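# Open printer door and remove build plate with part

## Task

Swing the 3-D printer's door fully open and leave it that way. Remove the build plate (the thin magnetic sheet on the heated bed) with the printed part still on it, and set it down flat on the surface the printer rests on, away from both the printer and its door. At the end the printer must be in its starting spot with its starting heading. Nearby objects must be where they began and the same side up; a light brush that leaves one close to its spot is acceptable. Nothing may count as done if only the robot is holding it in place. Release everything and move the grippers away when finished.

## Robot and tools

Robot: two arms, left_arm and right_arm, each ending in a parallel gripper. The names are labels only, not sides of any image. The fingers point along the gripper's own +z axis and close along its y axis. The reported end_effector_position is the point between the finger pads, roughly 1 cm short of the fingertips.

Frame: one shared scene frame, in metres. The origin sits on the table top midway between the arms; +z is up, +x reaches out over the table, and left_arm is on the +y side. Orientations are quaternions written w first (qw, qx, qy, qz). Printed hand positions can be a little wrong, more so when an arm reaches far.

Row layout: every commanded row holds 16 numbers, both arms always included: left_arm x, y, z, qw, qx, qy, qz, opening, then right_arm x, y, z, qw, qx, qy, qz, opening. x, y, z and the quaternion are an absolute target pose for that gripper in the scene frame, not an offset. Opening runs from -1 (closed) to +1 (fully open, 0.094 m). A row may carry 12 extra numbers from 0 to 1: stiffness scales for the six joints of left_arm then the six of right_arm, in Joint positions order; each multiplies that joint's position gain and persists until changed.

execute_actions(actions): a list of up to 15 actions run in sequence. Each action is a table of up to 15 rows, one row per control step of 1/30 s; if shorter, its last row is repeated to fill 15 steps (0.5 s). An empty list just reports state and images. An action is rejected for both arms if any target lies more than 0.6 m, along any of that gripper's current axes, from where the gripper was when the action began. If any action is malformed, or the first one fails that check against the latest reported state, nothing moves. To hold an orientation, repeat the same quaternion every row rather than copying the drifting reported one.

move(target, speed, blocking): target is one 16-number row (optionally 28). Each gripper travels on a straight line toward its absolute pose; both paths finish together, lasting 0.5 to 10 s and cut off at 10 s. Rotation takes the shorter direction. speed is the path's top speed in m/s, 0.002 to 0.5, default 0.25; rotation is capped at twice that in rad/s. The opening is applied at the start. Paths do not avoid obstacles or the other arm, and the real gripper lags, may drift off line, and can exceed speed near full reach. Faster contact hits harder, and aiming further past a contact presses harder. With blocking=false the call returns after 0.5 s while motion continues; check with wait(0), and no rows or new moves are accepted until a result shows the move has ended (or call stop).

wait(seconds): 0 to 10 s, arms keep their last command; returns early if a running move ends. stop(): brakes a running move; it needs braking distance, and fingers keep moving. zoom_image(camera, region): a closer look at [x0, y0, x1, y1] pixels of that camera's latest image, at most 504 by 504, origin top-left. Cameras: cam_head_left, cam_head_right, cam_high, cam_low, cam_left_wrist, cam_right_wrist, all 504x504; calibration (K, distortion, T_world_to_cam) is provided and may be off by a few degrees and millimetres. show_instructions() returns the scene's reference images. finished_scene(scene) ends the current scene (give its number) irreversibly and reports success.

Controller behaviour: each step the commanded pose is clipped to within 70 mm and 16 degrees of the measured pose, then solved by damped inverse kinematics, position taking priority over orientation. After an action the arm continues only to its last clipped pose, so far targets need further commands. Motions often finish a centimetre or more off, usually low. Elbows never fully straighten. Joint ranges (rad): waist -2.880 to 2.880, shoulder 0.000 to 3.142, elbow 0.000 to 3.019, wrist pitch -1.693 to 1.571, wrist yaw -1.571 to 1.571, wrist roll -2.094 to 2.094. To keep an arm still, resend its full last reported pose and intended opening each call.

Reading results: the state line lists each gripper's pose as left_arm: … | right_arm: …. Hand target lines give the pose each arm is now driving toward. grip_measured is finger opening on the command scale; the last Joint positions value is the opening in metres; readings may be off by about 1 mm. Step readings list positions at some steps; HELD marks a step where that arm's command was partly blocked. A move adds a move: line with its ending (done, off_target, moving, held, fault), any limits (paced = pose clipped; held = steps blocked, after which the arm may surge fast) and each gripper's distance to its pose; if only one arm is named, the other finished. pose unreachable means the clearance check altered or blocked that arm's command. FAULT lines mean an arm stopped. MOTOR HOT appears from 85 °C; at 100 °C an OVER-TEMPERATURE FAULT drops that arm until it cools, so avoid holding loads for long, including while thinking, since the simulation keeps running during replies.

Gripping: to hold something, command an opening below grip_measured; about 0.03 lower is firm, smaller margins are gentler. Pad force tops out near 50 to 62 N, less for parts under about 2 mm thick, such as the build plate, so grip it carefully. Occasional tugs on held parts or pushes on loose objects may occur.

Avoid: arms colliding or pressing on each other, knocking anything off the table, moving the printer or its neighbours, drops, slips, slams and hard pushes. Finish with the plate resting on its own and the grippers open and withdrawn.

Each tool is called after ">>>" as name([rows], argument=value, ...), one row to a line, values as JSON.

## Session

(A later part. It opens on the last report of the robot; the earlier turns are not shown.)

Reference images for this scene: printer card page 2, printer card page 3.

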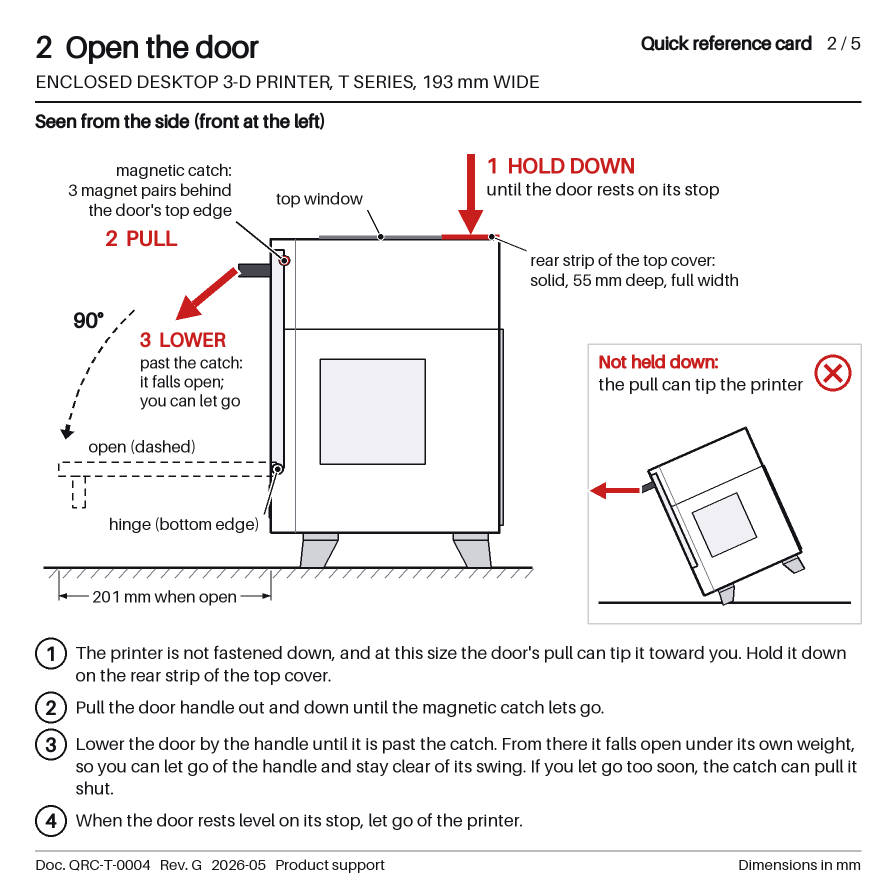

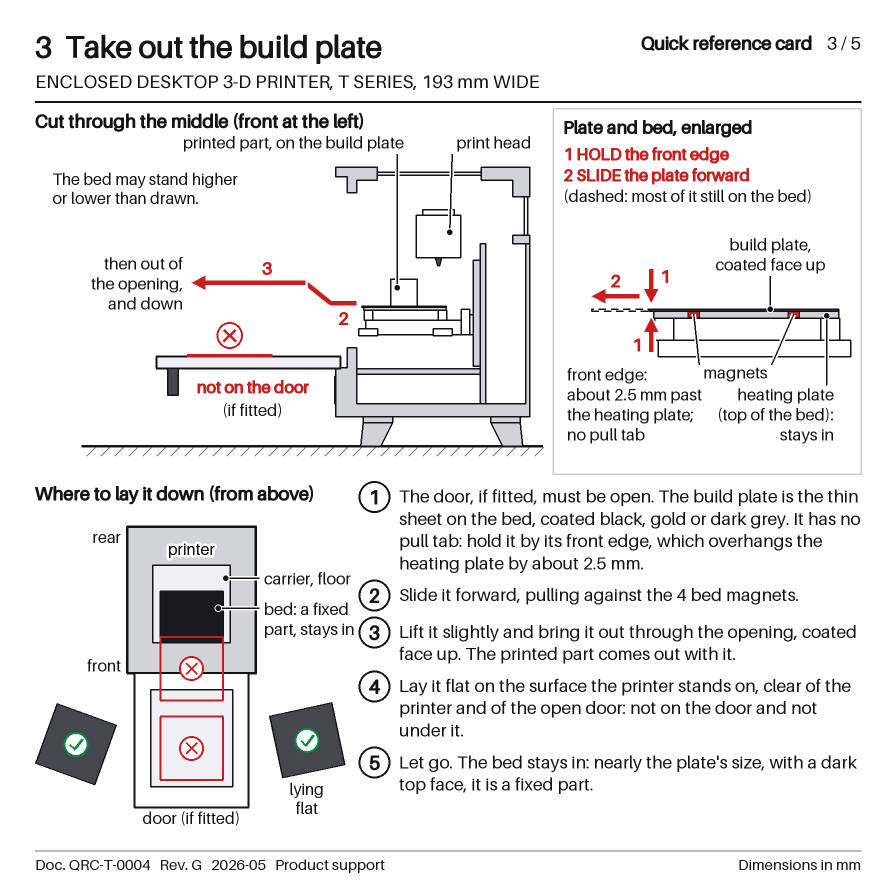

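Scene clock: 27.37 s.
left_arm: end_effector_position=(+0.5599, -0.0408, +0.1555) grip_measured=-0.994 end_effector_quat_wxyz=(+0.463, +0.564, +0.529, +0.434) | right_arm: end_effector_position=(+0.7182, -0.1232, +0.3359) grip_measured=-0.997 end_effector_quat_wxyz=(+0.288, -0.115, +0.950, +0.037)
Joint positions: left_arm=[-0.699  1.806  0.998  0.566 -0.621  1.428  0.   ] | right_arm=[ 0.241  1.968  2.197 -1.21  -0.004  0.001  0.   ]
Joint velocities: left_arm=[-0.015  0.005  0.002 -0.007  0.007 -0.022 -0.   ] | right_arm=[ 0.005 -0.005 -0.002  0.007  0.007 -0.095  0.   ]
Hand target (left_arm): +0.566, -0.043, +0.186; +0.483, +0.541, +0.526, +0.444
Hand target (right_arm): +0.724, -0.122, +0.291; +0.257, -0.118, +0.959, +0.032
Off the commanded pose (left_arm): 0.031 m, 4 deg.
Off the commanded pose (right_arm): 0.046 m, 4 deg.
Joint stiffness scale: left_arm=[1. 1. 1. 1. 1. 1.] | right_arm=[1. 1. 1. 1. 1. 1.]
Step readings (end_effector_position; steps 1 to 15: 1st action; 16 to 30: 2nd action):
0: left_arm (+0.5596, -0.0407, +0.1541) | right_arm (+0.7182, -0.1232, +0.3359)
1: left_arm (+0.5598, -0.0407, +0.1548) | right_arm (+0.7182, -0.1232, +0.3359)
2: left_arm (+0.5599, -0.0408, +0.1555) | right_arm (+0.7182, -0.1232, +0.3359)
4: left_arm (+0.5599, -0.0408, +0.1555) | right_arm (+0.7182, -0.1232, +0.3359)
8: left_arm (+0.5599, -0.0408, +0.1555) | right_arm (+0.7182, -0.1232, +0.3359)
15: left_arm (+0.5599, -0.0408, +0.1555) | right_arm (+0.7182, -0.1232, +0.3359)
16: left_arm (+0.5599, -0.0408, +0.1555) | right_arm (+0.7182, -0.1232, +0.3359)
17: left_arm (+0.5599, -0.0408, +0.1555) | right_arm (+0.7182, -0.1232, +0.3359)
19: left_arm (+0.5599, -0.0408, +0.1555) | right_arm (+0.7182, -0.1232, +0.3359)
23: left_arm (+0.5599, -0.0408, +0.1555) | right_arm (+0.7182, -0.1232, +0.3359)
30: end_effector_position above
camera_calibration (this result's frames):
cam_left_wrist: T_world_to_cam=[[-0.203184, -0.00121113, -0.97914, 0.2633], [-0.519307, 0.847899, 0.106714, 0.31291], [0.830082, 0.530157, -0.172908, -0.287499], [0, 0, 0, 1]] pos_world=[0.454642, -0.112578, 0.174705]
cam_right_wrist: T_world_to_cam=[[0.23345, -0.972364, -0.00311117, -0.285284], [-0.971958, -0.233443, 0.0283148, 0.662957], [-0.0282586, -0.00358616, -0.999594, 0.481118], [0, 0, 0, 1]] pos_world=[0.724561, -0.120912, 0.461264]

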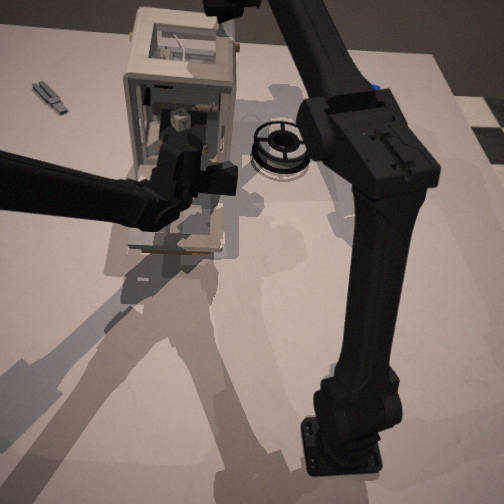

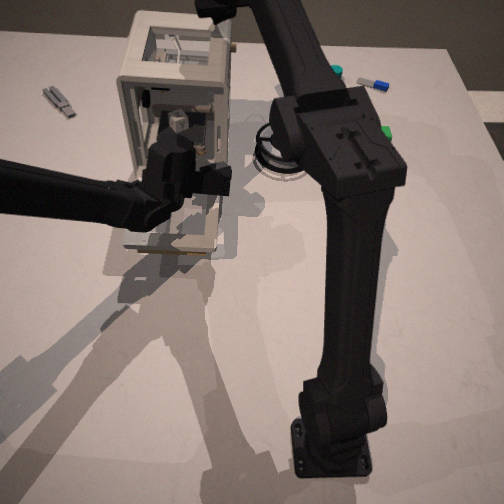

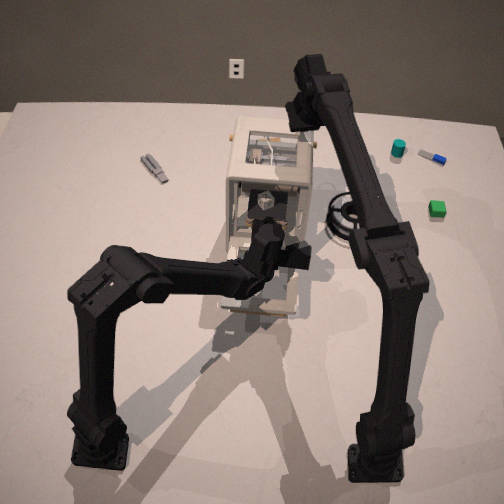

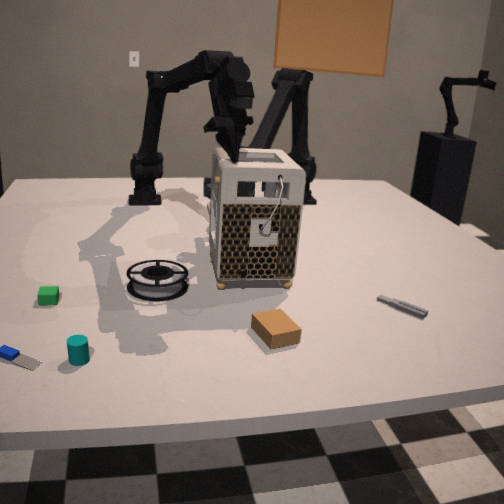

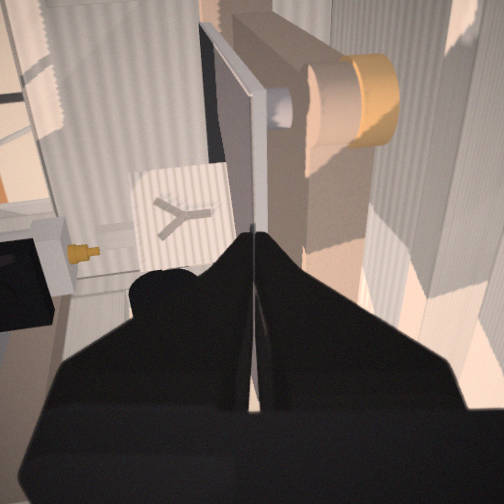

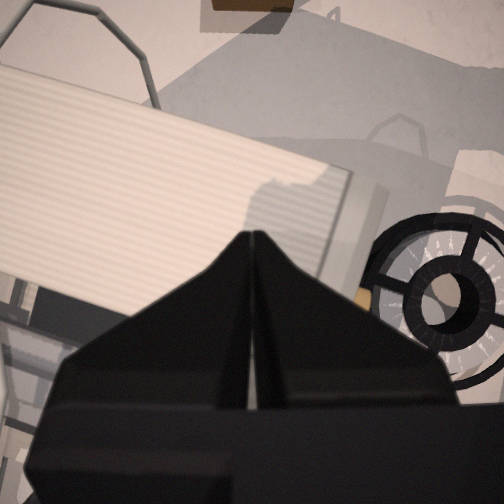

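>>> execute_actions([
  [[0.564,-0.043,0.191,0.487,0.536,0.522,0.447,-1,0.725,-0.122,0.29,0.257,-0.118,0.959,0.032,-1]],
])

Scene clock: 27.93 s.
left_arm: end_effector_position=(+0.5598, -0.0407, +0.1558) grip_measured=-0.994 end_effector_quat_wxyz=(+0.461, +0.565, +0.527, +0.437) | right_arm: end_effector_position=(+0.7182, -0.1232, +0.3359) grip_measured=-0.997 end_effector_quat_wxyz=(+0.288, -0.115, +0.950, +0.037)
Joint positions: left_arm=[-0.7    1.806  0.998  0.567 -0.625  1.435  0.   ] | right_arm=[ 0.241  1.968  2.197 -1.21  -0.004  0.001  0.   ]
Joint velocities: left_arm=[ 0.005 -0.005 -0.017  0.007  0.007  0.051 -0.   ] | right_arm=[ 0.005 -0.005 -0.007  0.002 -0.051 -0.007  0.001]
Hand target (left_arm): +0.564, -0.043, +0.190; +0.488, +0.537, +0.523, +0.447
Hand target (right_arm): +0.724, -0.122, +0.290; +0.257, -0.118, +0.959, +0.032
Off the commanded pose (left_arm): 0.036 m, 5 deg.
Off the commanded pose (right_arm): 0.046 m, 4 deg.
Joint stiffness scale: left_arm=[1. 1. 1. 1. 1. 1.] | right_arm=[1. 1. 1. 1. 1. 1.]
Step readings (end_effector_position):
0: left_arm (+0.5599, -0.0408, +0.1555) | right_arm (+0.7182, -0.1232, +0.3359)
1: left_arm (+0.5598, -0.0408, +0.1556) | right_arm (+0.7182, -0.1232, +0.3359)
2: left_arm (+0.5598, -0.0407, +0.1558) | right_arm (+0.7182, -0.1232, +0.3359)
4: left_arm (+0.5598, -0.0407, +0.1558) | right_arm (+0.7182, -0.1232, +0.3359)
8: left_arm (+0.5598, -0.0407, +0.1558) | right_arm (+0.7182, -0.1232, +0.3359)
15: end_effector_position above
camera_calibration (this result's frames):
cam_left_wrist: T_world_to_cam=[[-0.201684, 0.0052548, -0.979437, 0.262969], [-0.520525, 0.846505, 0.111727, 0.312526], [0.829685, 0.532355, -0.167991, -0.287833], [0, 0, 0, 1]] pos_world=[0.454525, -0.112708, 0.174291]
cam_right_wrist: T_world_to_cam=[[0.23345, -0.972364, -0.00311117, -0.285284], [-0.971958, -0.233443, 0.0283148, 0.662957], [-0.0282586, -0.00358616, -0.999594, 0.481118], [0, 0, 0, 1]] pos_world=[0.724561, -0.120912, 0.461264]

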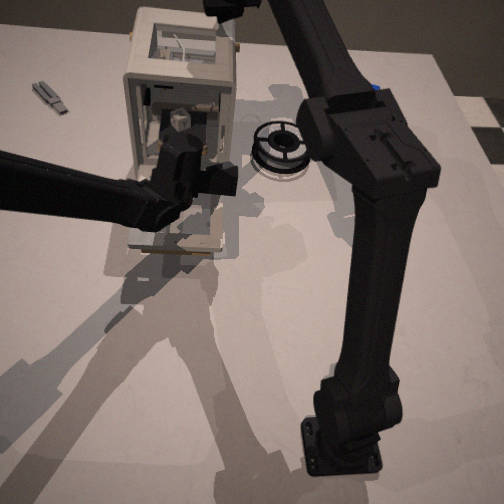

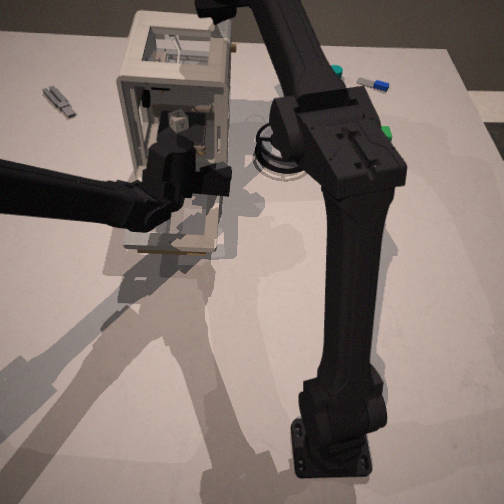

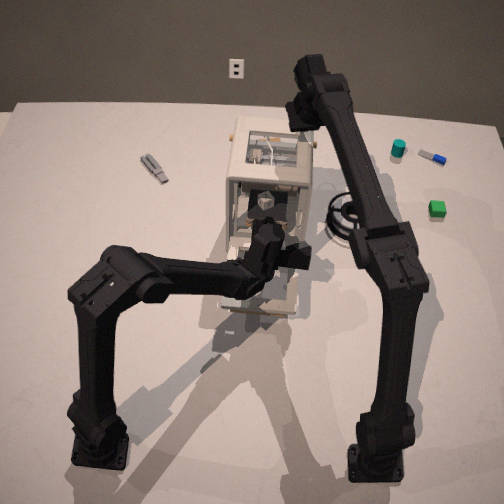

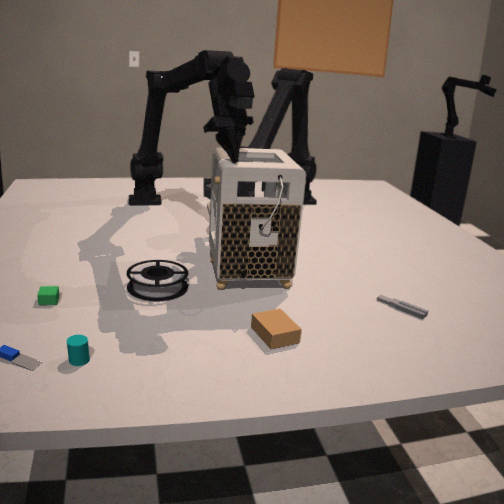

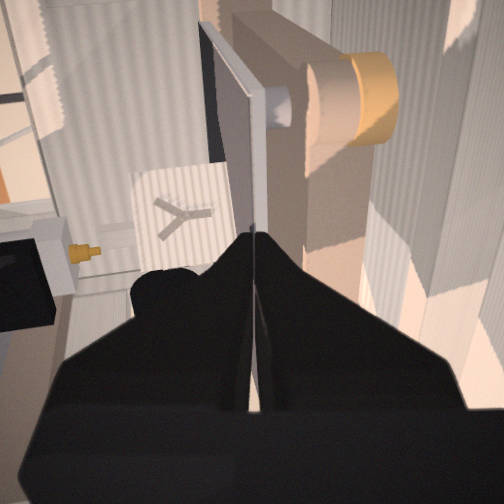

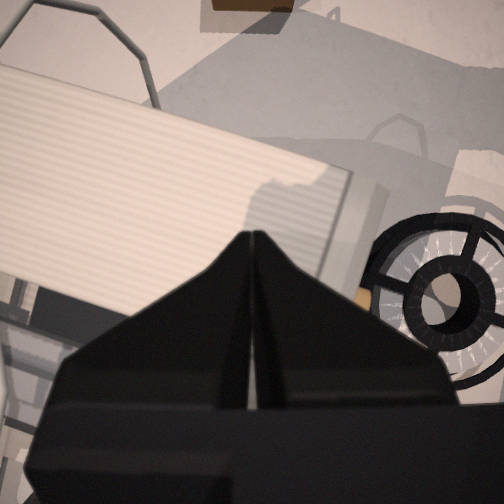

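With the preload on, ease back to slide.

>>> execute_actions([
  [[0.560,-0.043,0.194,0.487,0.536,0.522,0.447,-1,0.725,-0.122,0.29,0.257,-0.118,0.959,0.032,-1]],
  [[0.556,-0.043,0.196,0.487,0.536,0.522,0.447,-1,0.725,-0.122,0.29,0.257,-0.118,0.959,0.032,-1]],
])

Scene clock: 29.17 s.
left_arm: end_effector_position=(+0.5588, -0.0370, +0.1851) grip_measured=-0.994 end_effector_quat_wxyz=(+0.477, +0.543, +0.529, +0.445) | right_arm: end_effector_position=(+0.7182, -0.1232, +0.3359) grip_measured=-0.997 end_effector_quat_wxyz=(+0.288, -0.115, +0.950, +0.037)
Joint positions: left_arm=[-0.701  1.764  0.998  0.579 -0.645  1.437  0.   ] | right_arm=[ 0.241  1.968  2.197 -1.21  -0.004  0.001  0.   ]
Joint velocities: left_arm=[-0.005 -0.005 -0.007 -0.007  0.051  0.051 -0.001] | right_arm=[-0.005 -0.005 -0.007 -0.007  0.007  0.022 -0.   ]
Hand target (left_arm): +0.556, -0.043, +0.196; +0.488, +0.537, +0.523, +0.447
Hand target (right_arm): +0.724, -0.122, +0.291; +0.257, -0.118, +0.959, +0.032
Off the commanded pose (left_arm): 0.013 m, 2 deg.
Off the commanded pose (right_arm): 0.046 m, 4 deg.
Joint stiffness scale: left_arm=[1. 1. 1. 1. 1. 1.] | right_arm=[1. 1. 1. 1. 1. 1.]
Step readings (end_effector_position; steps 1 to 15: 1st action; 16 to 30: 2nd action):
0: left_arm (+0.5598, -0.0407, +0.1558) | right_arm (+0.7182, -0.1232, +0.3359)
1: left_arm (+0.5597, -0.0405, +0.1558) | right_arm (+0.7182, -0.1232, +0.3359)
2: left_arm (+0.5595, -0.0406, +0.1558) | right_arm (+0.7182, -0.1232, +0.3359)
4: left_arm (+0.5596, -0.0404, +0.1559) | right_arm (+0.7182, -0.1232, +0.3359)
8: left_arm (+0.5596, -0.0402, +0.1559) | right_arm (+0.7182, -0.1232, +0.3359)
15: left_arm (+0.5597, -0.0390, +0.1662) | right_arm (+0.7182, -0.1232, +0.3359)
16: left_arm (+0.5596, -0.0385, +0.1698) | right_arm (+0.7182, -0.1232, +0.3359)
17: left_arm (+0.5594, -0.0380, +0.1732) | right_arm (+0.7182, -0.1232, +0.3359)
19: left_arm (+0.5591, -0.0375, +0.1794) | right_arm (+0.7182, -0.1232, +0.3359)
23: left_arm (+0.5588, -0.0370, +0.1851) | right_arm (+0.7182, -0.1232, +0.3359)
30: end_effector_position above
camera_calibration (this result's frames):
cam_left_wrist: T_world_to_cam=[[-0.157881, -0.0273161, -0.98708, 0.267207], [-0.540138, 0.839203, 0.0631699, 0.325351], [0.826635, 0.543132, -0.147249, -0.285731], [0, 0, 0, 1]] pos_world=[0.454116, -0.110547, 0.201129]
cam_right_wrist: T_world_to_cam=[[0.23345, -0.972364, -0.00311117, -0.285284], [-0.971958, -0.233443, 0.0283148, 0.662957], [-0.0282586, -0.00358616, -0.999594, 0.481118], [0, 0, 0, 1]] pos_world=[0.724561, -0.120912, 0.461264]

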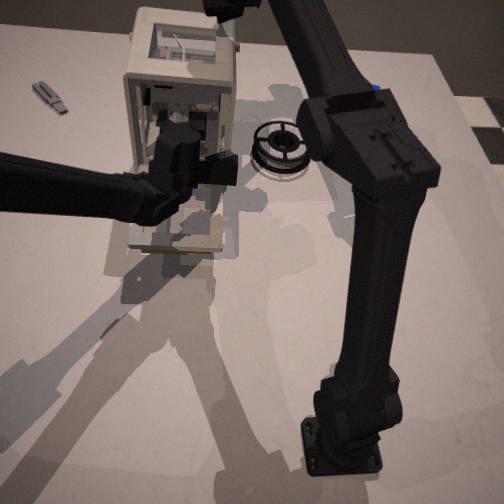

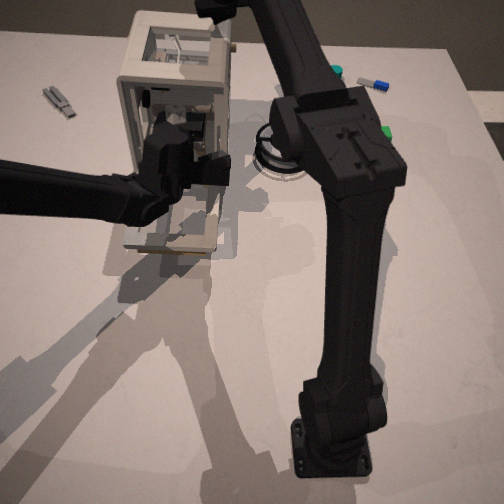

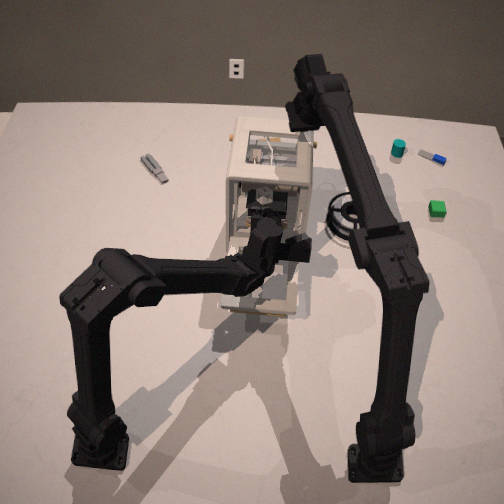

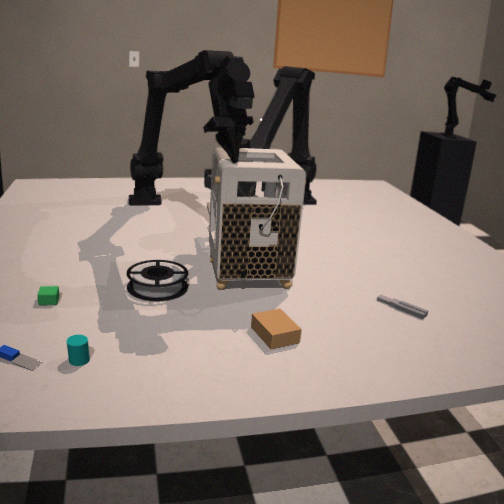

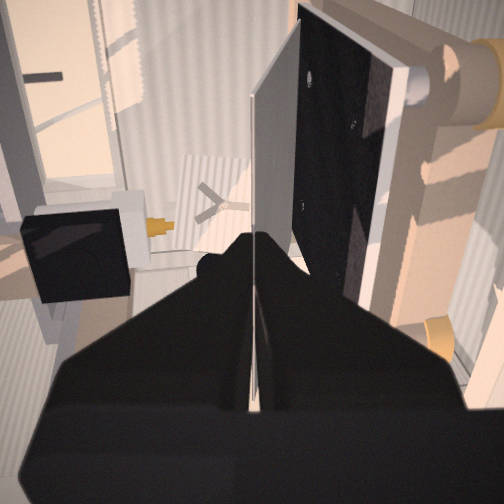

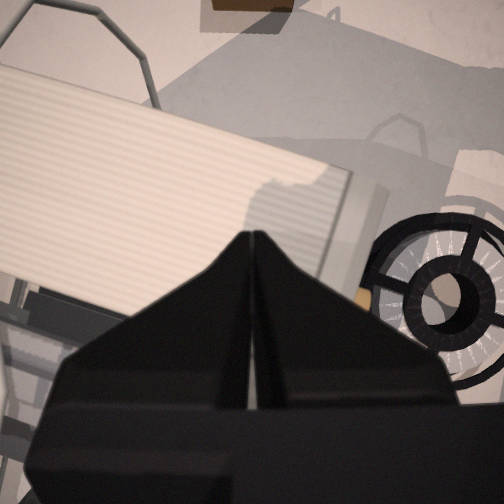

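>>> execute_actions([
  [[0.551,-0.044,0.188,0.483,0.541,0.525,0.444,-1,0.725,-0.122,0.29,0.257,-0.118,0.959,0.032,-1]],
  [[0.545,-0.044,0.184,0.483,0.541,0.525,0.444,-1,0.725,-0.122,0.29,0.257,-0.118,0.959,0.032,-1]],
  [[0.539,-0.044,0.181,0.483,0.541,0.525,0.444,-1,0.725,-0.122,0.29,0.257,-0.118,0.959,0.032,-1]],
  [[0.533,-0.044,0.178,0.483,0.541,0.525,0.444,-1,0.725,-0.122,0.29,0.257,-0.118,0.959,0.032,-1]],
  [[0.527,-0.044,0.174,0.483,0.541,0.525,0.444,-1,0.725,-0.122,0.29,0.257,-0.118,0.959,0.032,-1]],
])

Scene clock: 31.83 s.
left_arm: end_effector_position=(+0.5309, -0.0386, +0.1628) grip_measured=-0.994 end_effector_quat_wxyz=(+0.468, +0.551, +0.527, +0.447) | right_arm: end_effector_position=(+0.7182, -0.1232, +0.3359) grip_measured=-0.997 end_effector_quat_wxyz=(+0.288, -0.115, +0.950, +0.037)
Joint positions: left_arm=[-0.74   1.763  0.929  0.622 -0.683  1.435  0.   ] | right_arm=[ 0.241  1.968  2.197 -1.21  -0.004  0.001  0.   ]
Joint velocities: left_arm=[-0.005  0.005  0.007 -0.012 -0.022  0.007 -0.001] | right_arm=[-0.015 -0.005 -0.027 -0.002 -0.022  0.022 -0.001]
Hand target (left_arm): +0.527, -0.044, +0.174; +0.483, +0.542, +0.525, +0.444
Hand target (right_arm): +0.724, -0.122, +0.291; +0.257, -0.118, +0.959, +0.032
Off the commanded pose (left_arm): 0.013 m, 2 deg.
Off the commanded pose (right_arm): 0.046 m, 4 deg.
Joint stiffness scale: left_arm=[1. 1. 1. 1. 1. 1.] | right_arm=[1. 1. 1. 1. 1. 1.]
Step readings (end_effector_position; steps 1 to 15: 1st action; 16 to 30: 2nd action; 31 to 45: 3rd action; 46 to 60: 4th action; 61 to 75: 5th action):
0: left_arm (+0.5588, -0.0370, +0.1851) | right_arm (+0.7182, -0.1232, +0.3359)
1: left_arm (+0.5586, -0.0368, +0.1850) | right_arm (+0.7182, -0.1232, +0.3359)
2: left_arm (+0.5582, -0.0365, +0.1844) | right_arm (+0.7182, -0.1232, +0.3359)
4: left_arm (+0.5569, -0.0369, +0.1832) | right_arm (+0.7182, -0.1232, +0.3359)
8: left_arm (+0.5551, -0.0380, +0.1817) | right_arm (+0.7182, -0.1232, +0.3359)
15: left_arm (+0.5549, -0.0382, +0.1817) | right_arm (+0.7182, -0.1232, +0.3359)
16: left_arm (+0.5545, -0.0377, +0.1814) | right_arm (+0.7182, -0.1232, +0.3359)
17: left_arm (+0.5537, -0.0371, +0.1805) | right_arm (+0.7182, -0.1232, +0.3359)
19: left_arm (+0.5514, -0.0369, +0.1777) | right_arm (+0.7182, -0.1232, +0.3359)
23: left_arm (+0.5486, -0.0378, +0.1749) | right_arm (+0.7182, -0.1232, +0.3359)
30: left_arm (+0.5485, -0.0380, +0.1749) | right_arm (+0.7182, -0.1232, +0.3359)
31: left_arm (+0.5481, -0.0374, +0.1747) | right_arm (+0.7182, -0.1232, +0.3359)
32: left_arm (+0.5473, -0.0370, +0.1743) | right_arm (+0.7182, -0.1232, +0.3359)
34: left_arm (+0.5454, -0.0370, +0.1724) | right_arm (+0.7182, -0.1232, +0.3359)
38: left_arm (+0.5428, -0.0381, +0.1702) | right_arm (+0.7182, -0.1232, +0.3359)
45: left_arm (+0.5427, -0.0383, +0.1705) | right_arm (+0.7182, -0.1232, +0.3359)
46: left_arm (+0.5424, -0.0378, +0.1704) | right_arm (+0.7182, -0.1232, +0.3359)
47: left_arm (+0.5416, -0.0373, +0.1703) | right_arm (+0.7182, -0.1232, +0.3359)
49: left_arm (+0.5396, -0.0372, +0.1686) | right_arm (+0.7182, -0.1232, +0.3359)
53: left_arm (+0.5370, -0.0383, +0.1664) | right_arm (+0.7182, -0.1232, +0.3359)
60: left_arm (+0.5369, -0.0385, +0.1666) | right_arm (+0.7182, -0.1232, +0.3359)
61: left_arm (+0.5366, -0.0379, +0.1665) | right_arm (+0.7182, -0.1232, +0.3359)
62: left_arm (+0.5358, -0.0373, +0.1662) | right_arm (+0.7182, -0.1232, +0.3359)
64: left_arm (+0.5337, -0.0371, +0.1646) | right_arm (+0.7182, -0.1232, +0.3359)
68: left_arm (+0.5311, -0.0382, +0.1625) | right_arm (+0.7182, -0.1232, +0.3359)
75: end_effector_position above
camera_calibration (this result's frames):
cam_left_wrist: T_world_to_cam=[[-0.171565, -0.00724168, -0.985146, 0.248458], [-0.537448, 0.838752, 0.0874321, 0.307613], [0.825661, 0.544465, -0.147793, -0.264491], [0, 0, 0, 1]] pos_world=[0.426332, -0.112206, 0.178783]
cam_right_wrist: T_world_to_cam=[[0.23345, -0.972364, -0.00311117, -0.285284], [-0.971958, -0.233443, 0.0283148, 0.662957], [-0.0282586, -0.00358616, -0.999594, 0.481118], [0, 0, 0, 1]] pos_world=[0.724561, -0.120912, 0.461264]

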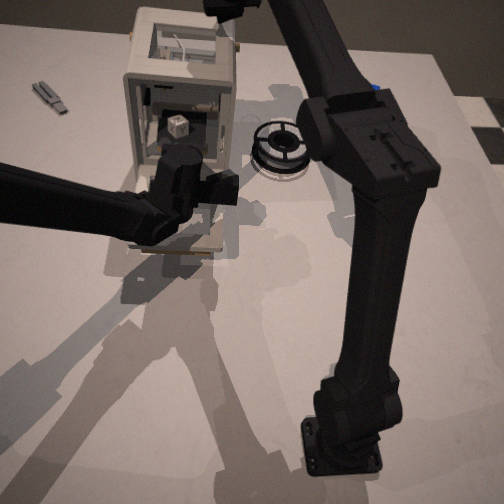

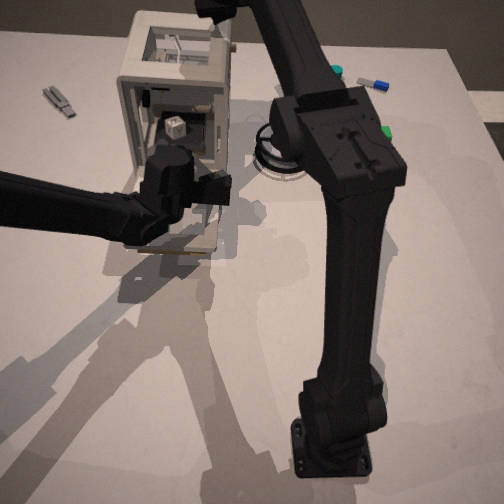

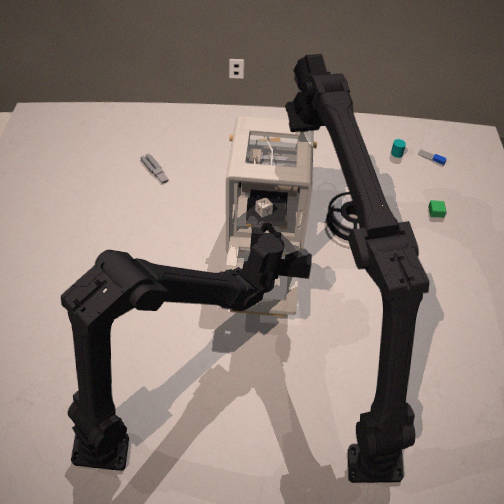

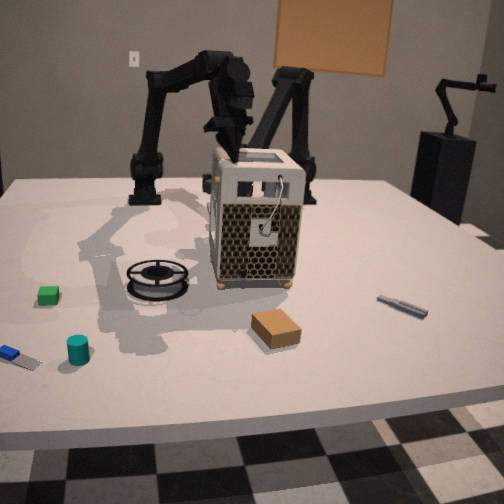

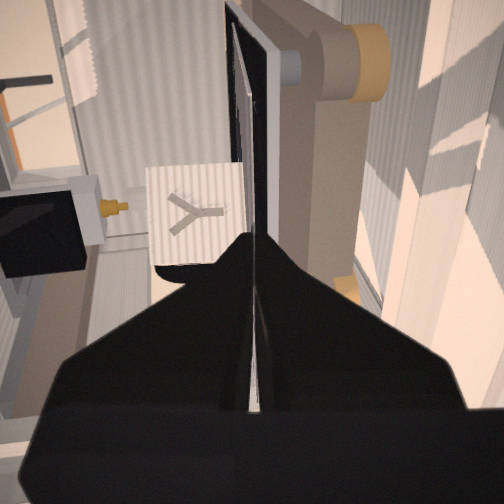

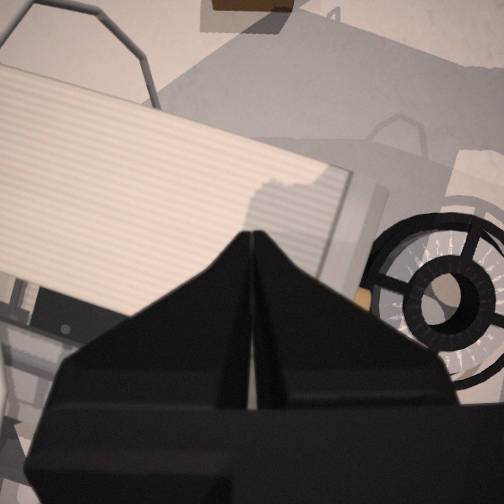

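>>> execute_actions([
  [[0.529,-0.043,0.162,0.483,0.541,0.525,0.444,-1,0.725,-0.122,0.29,0.257,-0.118,0.959,0.032,-1]],
  [[0.531,-0.043,0.156,0.483,0.541,0.525,0.444,-1,0.725,-0.122,0.29,0.257,-0.118,0.959,0.032,-1]],
  [[0.533,-0.043,0.156,0.483,0.541,0.525,0.444,-0.75,0.725,-0.122,0.29,0.257,-0.118,0.959,0.032,-1]],
])

Scene clock: 33.47 s.
left_arm: end_effector_position=(+0.5315, -0.0396, +0.1683) grip_measured=-0.752 end_effector_quat_wxyz=(+0.484, +0.539, +0.525, +0.447) | right_arm: end_effector_position=(+0.7182, -0.1232, +0.3359) grip_measured=-0.997 end_effector_quat_wxyz=(+0.288, -0.115, +0.950, +0.037)
Joint positions: left_arm=[-0.74   1.767  0.926  0.669 -0.68   1.435  0.012] | right_arm=[ 0.241  1.968  2.197 -1.21  -0.004  0.001  0.   ]
Joint velocities: left_arm=[-0.005  0.005 -0.012 -0.022 -0.022 -0.022 -0.   ] | right_arm=[ 0.005 -0.015 -0.002  0.022  0.007 -0.007  0.   ]
Hand target (left_arm): +0.533, -0.043, +0.156; +0.483, +0.542, +0.525, +0.444
Hand target (right_arm): +0.724, -0.122, +0.291; +0.257, -0.118, +0.959, +0.032
Off the commanded pose (left_arm): 0.013 m, 0 deg.
Off the commanded pose (right_arm): 0.046 m, 4 deg.
Joint stiffness scale: left_arm=[1. 1. 1. 1. 1. 1.] | right_arm=[1. 1. 1. 1. 1. 1.]
Step readings (end_effector_position; steps 1 to 15: 1st action; 16 to 30: 2nd action; 31 to 45: 3rd action):
0: left_arm (+0.5309, -0.0386, +0.1628) | right_arm (+0.7182, -0.1232, +0.3359)
1: left_arm (+0.5309, -0.0386, +0.1635) | right_arm (+0.7182, -0.1232, +0.3359)
2: left_arm (+0.5308, -0.0385, +0.1646) | right_arm (+0.7182, -0.1232, +0.3359)
4: left_arm (+0.5309, -0.0386, +0.1664) | right_arm (+0.7182, -0.1232, +0.3359)
8: left_arm (+0.5310, -0.0387, +0.1675) | right_arm (+0.7182, -0.1232, +0.3359)
15: left_arm (+0.5310, -0.0387, +0.1676) | right_arm (+0.7182, -0.1232, +0.3359)
16: left_arm (+0.5311, -0.0388, +0.1681) | right_arm (+0.7182, -0.1232, +0.3359)
17: left_arm (+0.5312, -0.0389, +0.1685) | right_arm (+0.7182, -0.1232, +0.3359)
19: left_arm (+0.5314, -0.0390, +0.1696) | right_arm (+0.7182, -0.1232, +0.3359)
23: left_arm (+0.5314, -0.0391, +0.1701) | right_arm (+0.7182, -0.1232, +0.3359)
30: left_arm (+0.5315, -0.0391, +0.1702) | right_arm (+0.7182, -0.1232, +0.3359)
31: left_arm (+0.5315, -0.0392, +0.1700) | right_arm (+0.7182, -0.1232, +0.3359)
32: left_arm (+0.5314, -0.0394, +0.1700) | right_arm (+0.7182, -0.1232, +0.3359)
34: left_arm (+0.5315, -0.0395, +0.1695) | right_arm (+0.7182, -0.1232, +0.3359)
38: left_arm (+0.5315, -0.0396, +0.1683) | right_arm (+0.7182, -0.1232, +0.3359)
45: end_effector_position above
camera_calibration (this result's frames):
cam_left_wrist: T_world_to_cam=[[-0.143257, -0.0333644, -0.989123, 0.238632], [-0.537525, 0.841796, 0.049456, 0.314833], [0.83099, 0.538764, -0.138527, -0.268263], [0, 0, 0, 1]] pos_world=[0.42634, -0.112533, 0.183304]
cam_right_wrist: T_world_to_cam=[[0.23345, -0.972364, -0.00311117, -0.285284], [-0.971958, -0.233443, 0.0283148, 0.662957], [-0.0282586, -0.00358616, -0.999594, 0.481118], [0, 0, 0, 1]] pos_world=[0.724561, -0.120912, 0.461264]

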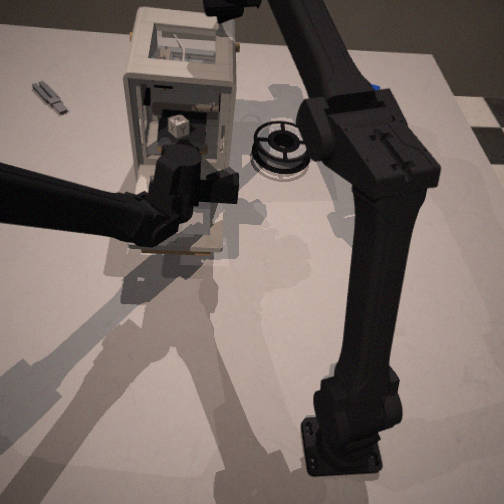

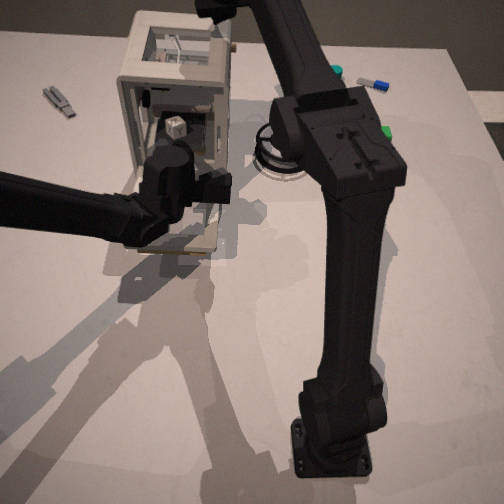

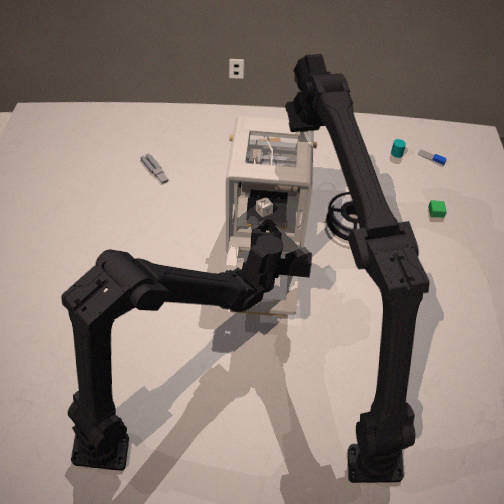

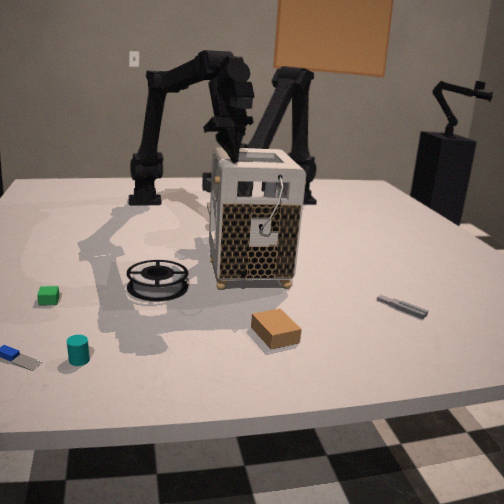

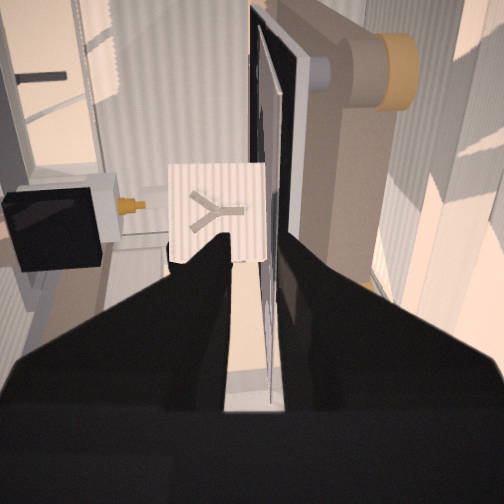

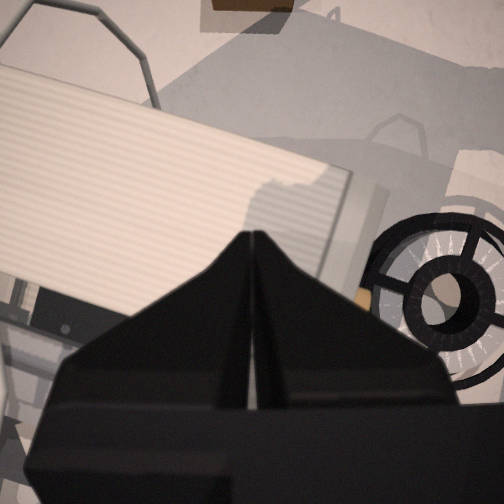

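>>> execute_actions([
  [[0.539,-0.043,0.154,0.483,0.541,0.525,0.444,-0.75,0.725,-0.122,0.29,0.257,-0.118,0.959,0.032,-1]],
  [[0.546,-0.043,0.153,0.483,0.541,0.525,0.444,-0.75,0.725,-0.122,0.29,0.257,-0.118,0.959,0.032,-1]],
  [[0.553,-0.043,0.152,0.483,0.541,0.525,0.444,-0.75,0.725,-0.122,0.29,0.257,-0.118,0.959,0.032,-1]],
  [[0.561,-0.043,0.152,0.483,0.541,0.525,0.444,-0.75,0.725,-0.122,0.29,0.257,-0.118,0.959,0.032,-1]],
])

Scene clock: 35.70 s.
left_arm: end_effector_position=(+0.5480, -0.0395, +0.1548) grip_measured=-0.752 end_effector_quat_wxyz=(+0.482, +0.546, +0.525, +0.441) | right_arm: end_effector_position=(+0.7182, -0.1232, +0.3359) grip_measured=-0.997 end_effector_quat_wxyz=(+0.288, -0.115, +0.950, +0.037)
Joint positions: left_arm=[-0.715  1.811  0.955  0.672 -0.643  1.435  0.012] | right_arm=[ 0.241  1.968  2.197 -1.21  -0.004  0.001  0.   ]
Joint velocities: left_arm=[-0.015 -0.005  0.007 -0.002  0.037 -0.081  0.   ] | right_arm=[-0.005 -0.005 -0.002 -0.002  0.007  0.037 -0.001]
Hand target (left_arm): +0.561, -0.042, +0.152; +0.483, +0.541, +0.525, +0.444
Hand target (right_arm): +0.724, -0.122, +0.291; +0.257, -0.118, +0.959, +0.032
Off the commanded pose (left_arm): 0.014 m, 1 deg.
Off the commanded pose (right_arm): 0.046 m, 4 deg.
Joint stiffness scale: left_arm=[1. 1. 1. 1. 1. 1.] | right_arm=[1. 1. 1. 1. 1. 1.]
Step readings (end_effector_position; steps 1 to 15: 1st action; 16 to 30: 2nd action; 31 to 45: 3rd action; 46 to 60: 4th action):
0: left_arm (+0.5315, -0.0396, +0.1683) | right_arm (+0.7182, -0.1232, +0.3359)
1: left_arm (+0.5315, -0.0401, +0.1680) | right_arm (+0.7182, -0.1232, +0.3359)
2: left_arm (+0.5316, -0.0407, +0.1672) | right_arm (+0.7182, -0.1232, +0.3359)
4: left_arm (+0.5317, -0.0411, +0.1649) | right_arm (+0.7182, -0.1232, +0.3359)
8: left_arm (+0.5318, -0.0413, +0.1600) | right_arm (+0.7182, -0.1232, +0.3359)
15: left_arm (+0.5319, -0.0414, +0.1589) | right_arm (+0.7182, -0.1232, +0.3359)
16: left_arm (+0.5320, -0.0419, +0.1586) | right_arm (+0.7182, -0.1232, +0.3359)
17: left_arm (+0.5321, -0.0423, +0.1583) | right_arm (+0.7182, -0.1232, +0.3359)
19: left_arm (+0.5326, -0.0418, +0.1572) | right_arm (+0.7182, -0.1232, +0.3359)
23: left_arm (+0.5333, -0.0409, +0.1556) | right_arm (+0.7182, -0.1232, +0.3359)
30: left_arm (+0.5334, -0.0407, +0.1553) | right_arm (+0.7182, -0.1232, +0.3359)
31: left_arm (+0.5338, -0.0411, +0.1554) | right_arm (+0.7182, -0.1232, +0.3359)
32: left_arm (+0.5345, -0.0417, +0.1552) | right_arm (+0.7182, -0.1232, +0.3359)
34: left_arm (+0.5369, -0.0415, +0.1547) | right_arm (+0.7182, -0.1232, +0.3359)
38: left_arm (+0.5394, -0.0393, +0.1527) | right_arm (+0.7182, -0.1232, +0.3359)
45: left_arm (+0.5397, -0.0389, +0.1525) | right_arm (+0.7182, -0.1232, +0.3359)
46: left_arm (+0.5402, -0.0395, +0.1524) | right_arm (+0.7182, -0.1232, +0.3359)
47: left_arm (+0.5412, -0.0404, +0.1526) | right_arm (+0.7182, -0.1232, +0.3359)
49: left_arm (+0.5444, -0.0411, +0.1537) | right_arm (+0.7182, -0.1232, +0.3359)
53: left_arm (+0.5478, -0.0399, +0.1548) | right_arm (+0.7182, -0.1232, +0.3359)
60: end_effector_position above
camera_calibration (this result's frames):
cam_left_wrist: T_world_to_cam=[[-0.156626, -0.0288029, -0.987238, 0.234858], [-0.527637, 0.847419, 0.0589863, 0.317646], [0.834906, 0.530142, -0.147925, -0.284954], [0, 0, 0, 1]] pos_world=[0.442296, -0.111349, 0.170973]
cam_right_wrist: T_world_to_cam=[[0.23345, -0.972364, -0.00311117, -0.285284], [-0.971958, -0.233443, 0.0283148, 0.662957], [-0.0282586, -0.00358616, -0.999594, 0.481118], [0, 0, 0, 1]] pos_world=[0.724561, -0.120912, 0.461264]

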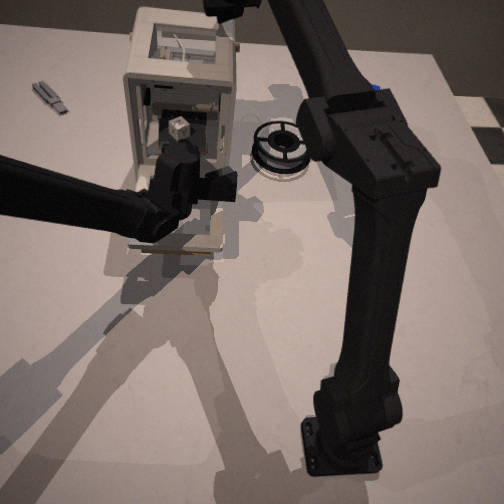

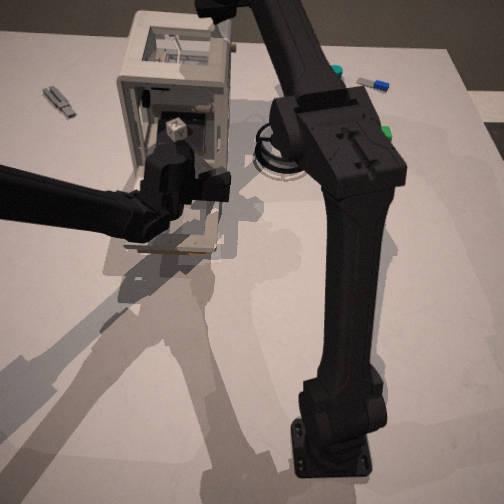

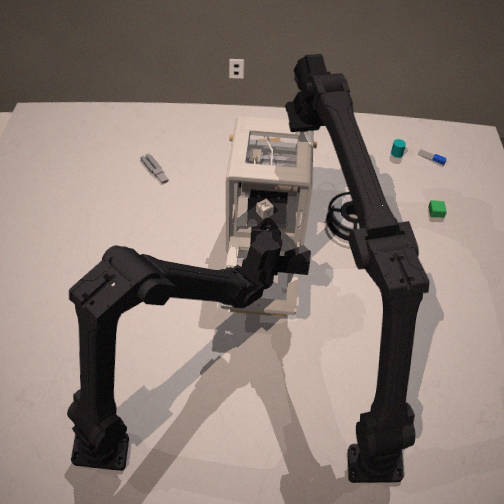

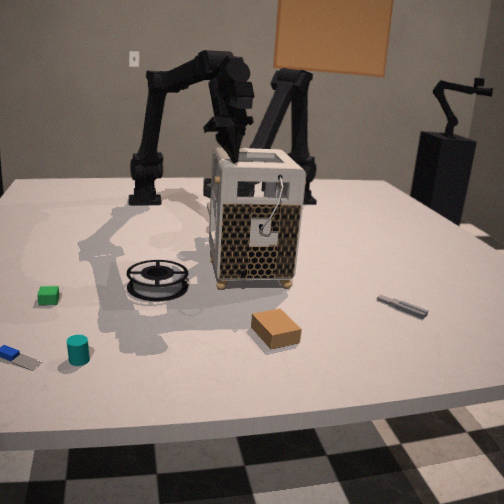

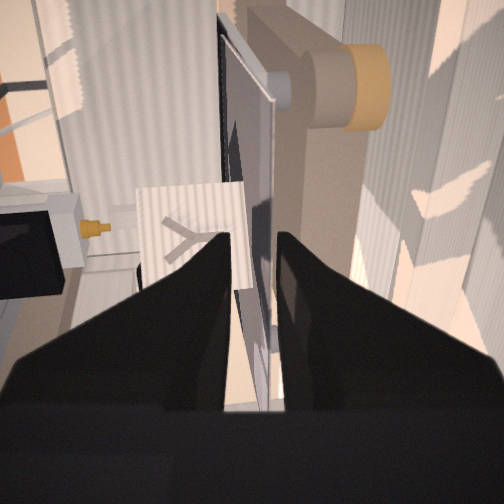

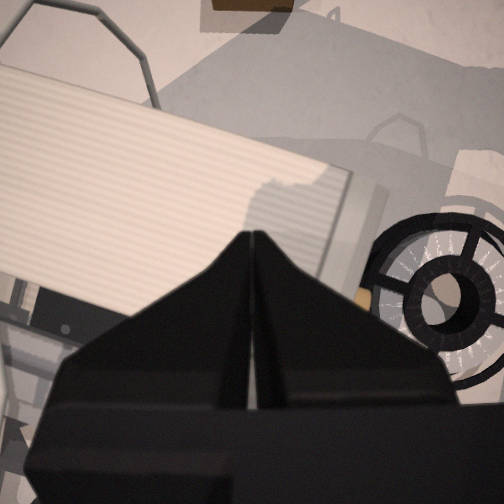

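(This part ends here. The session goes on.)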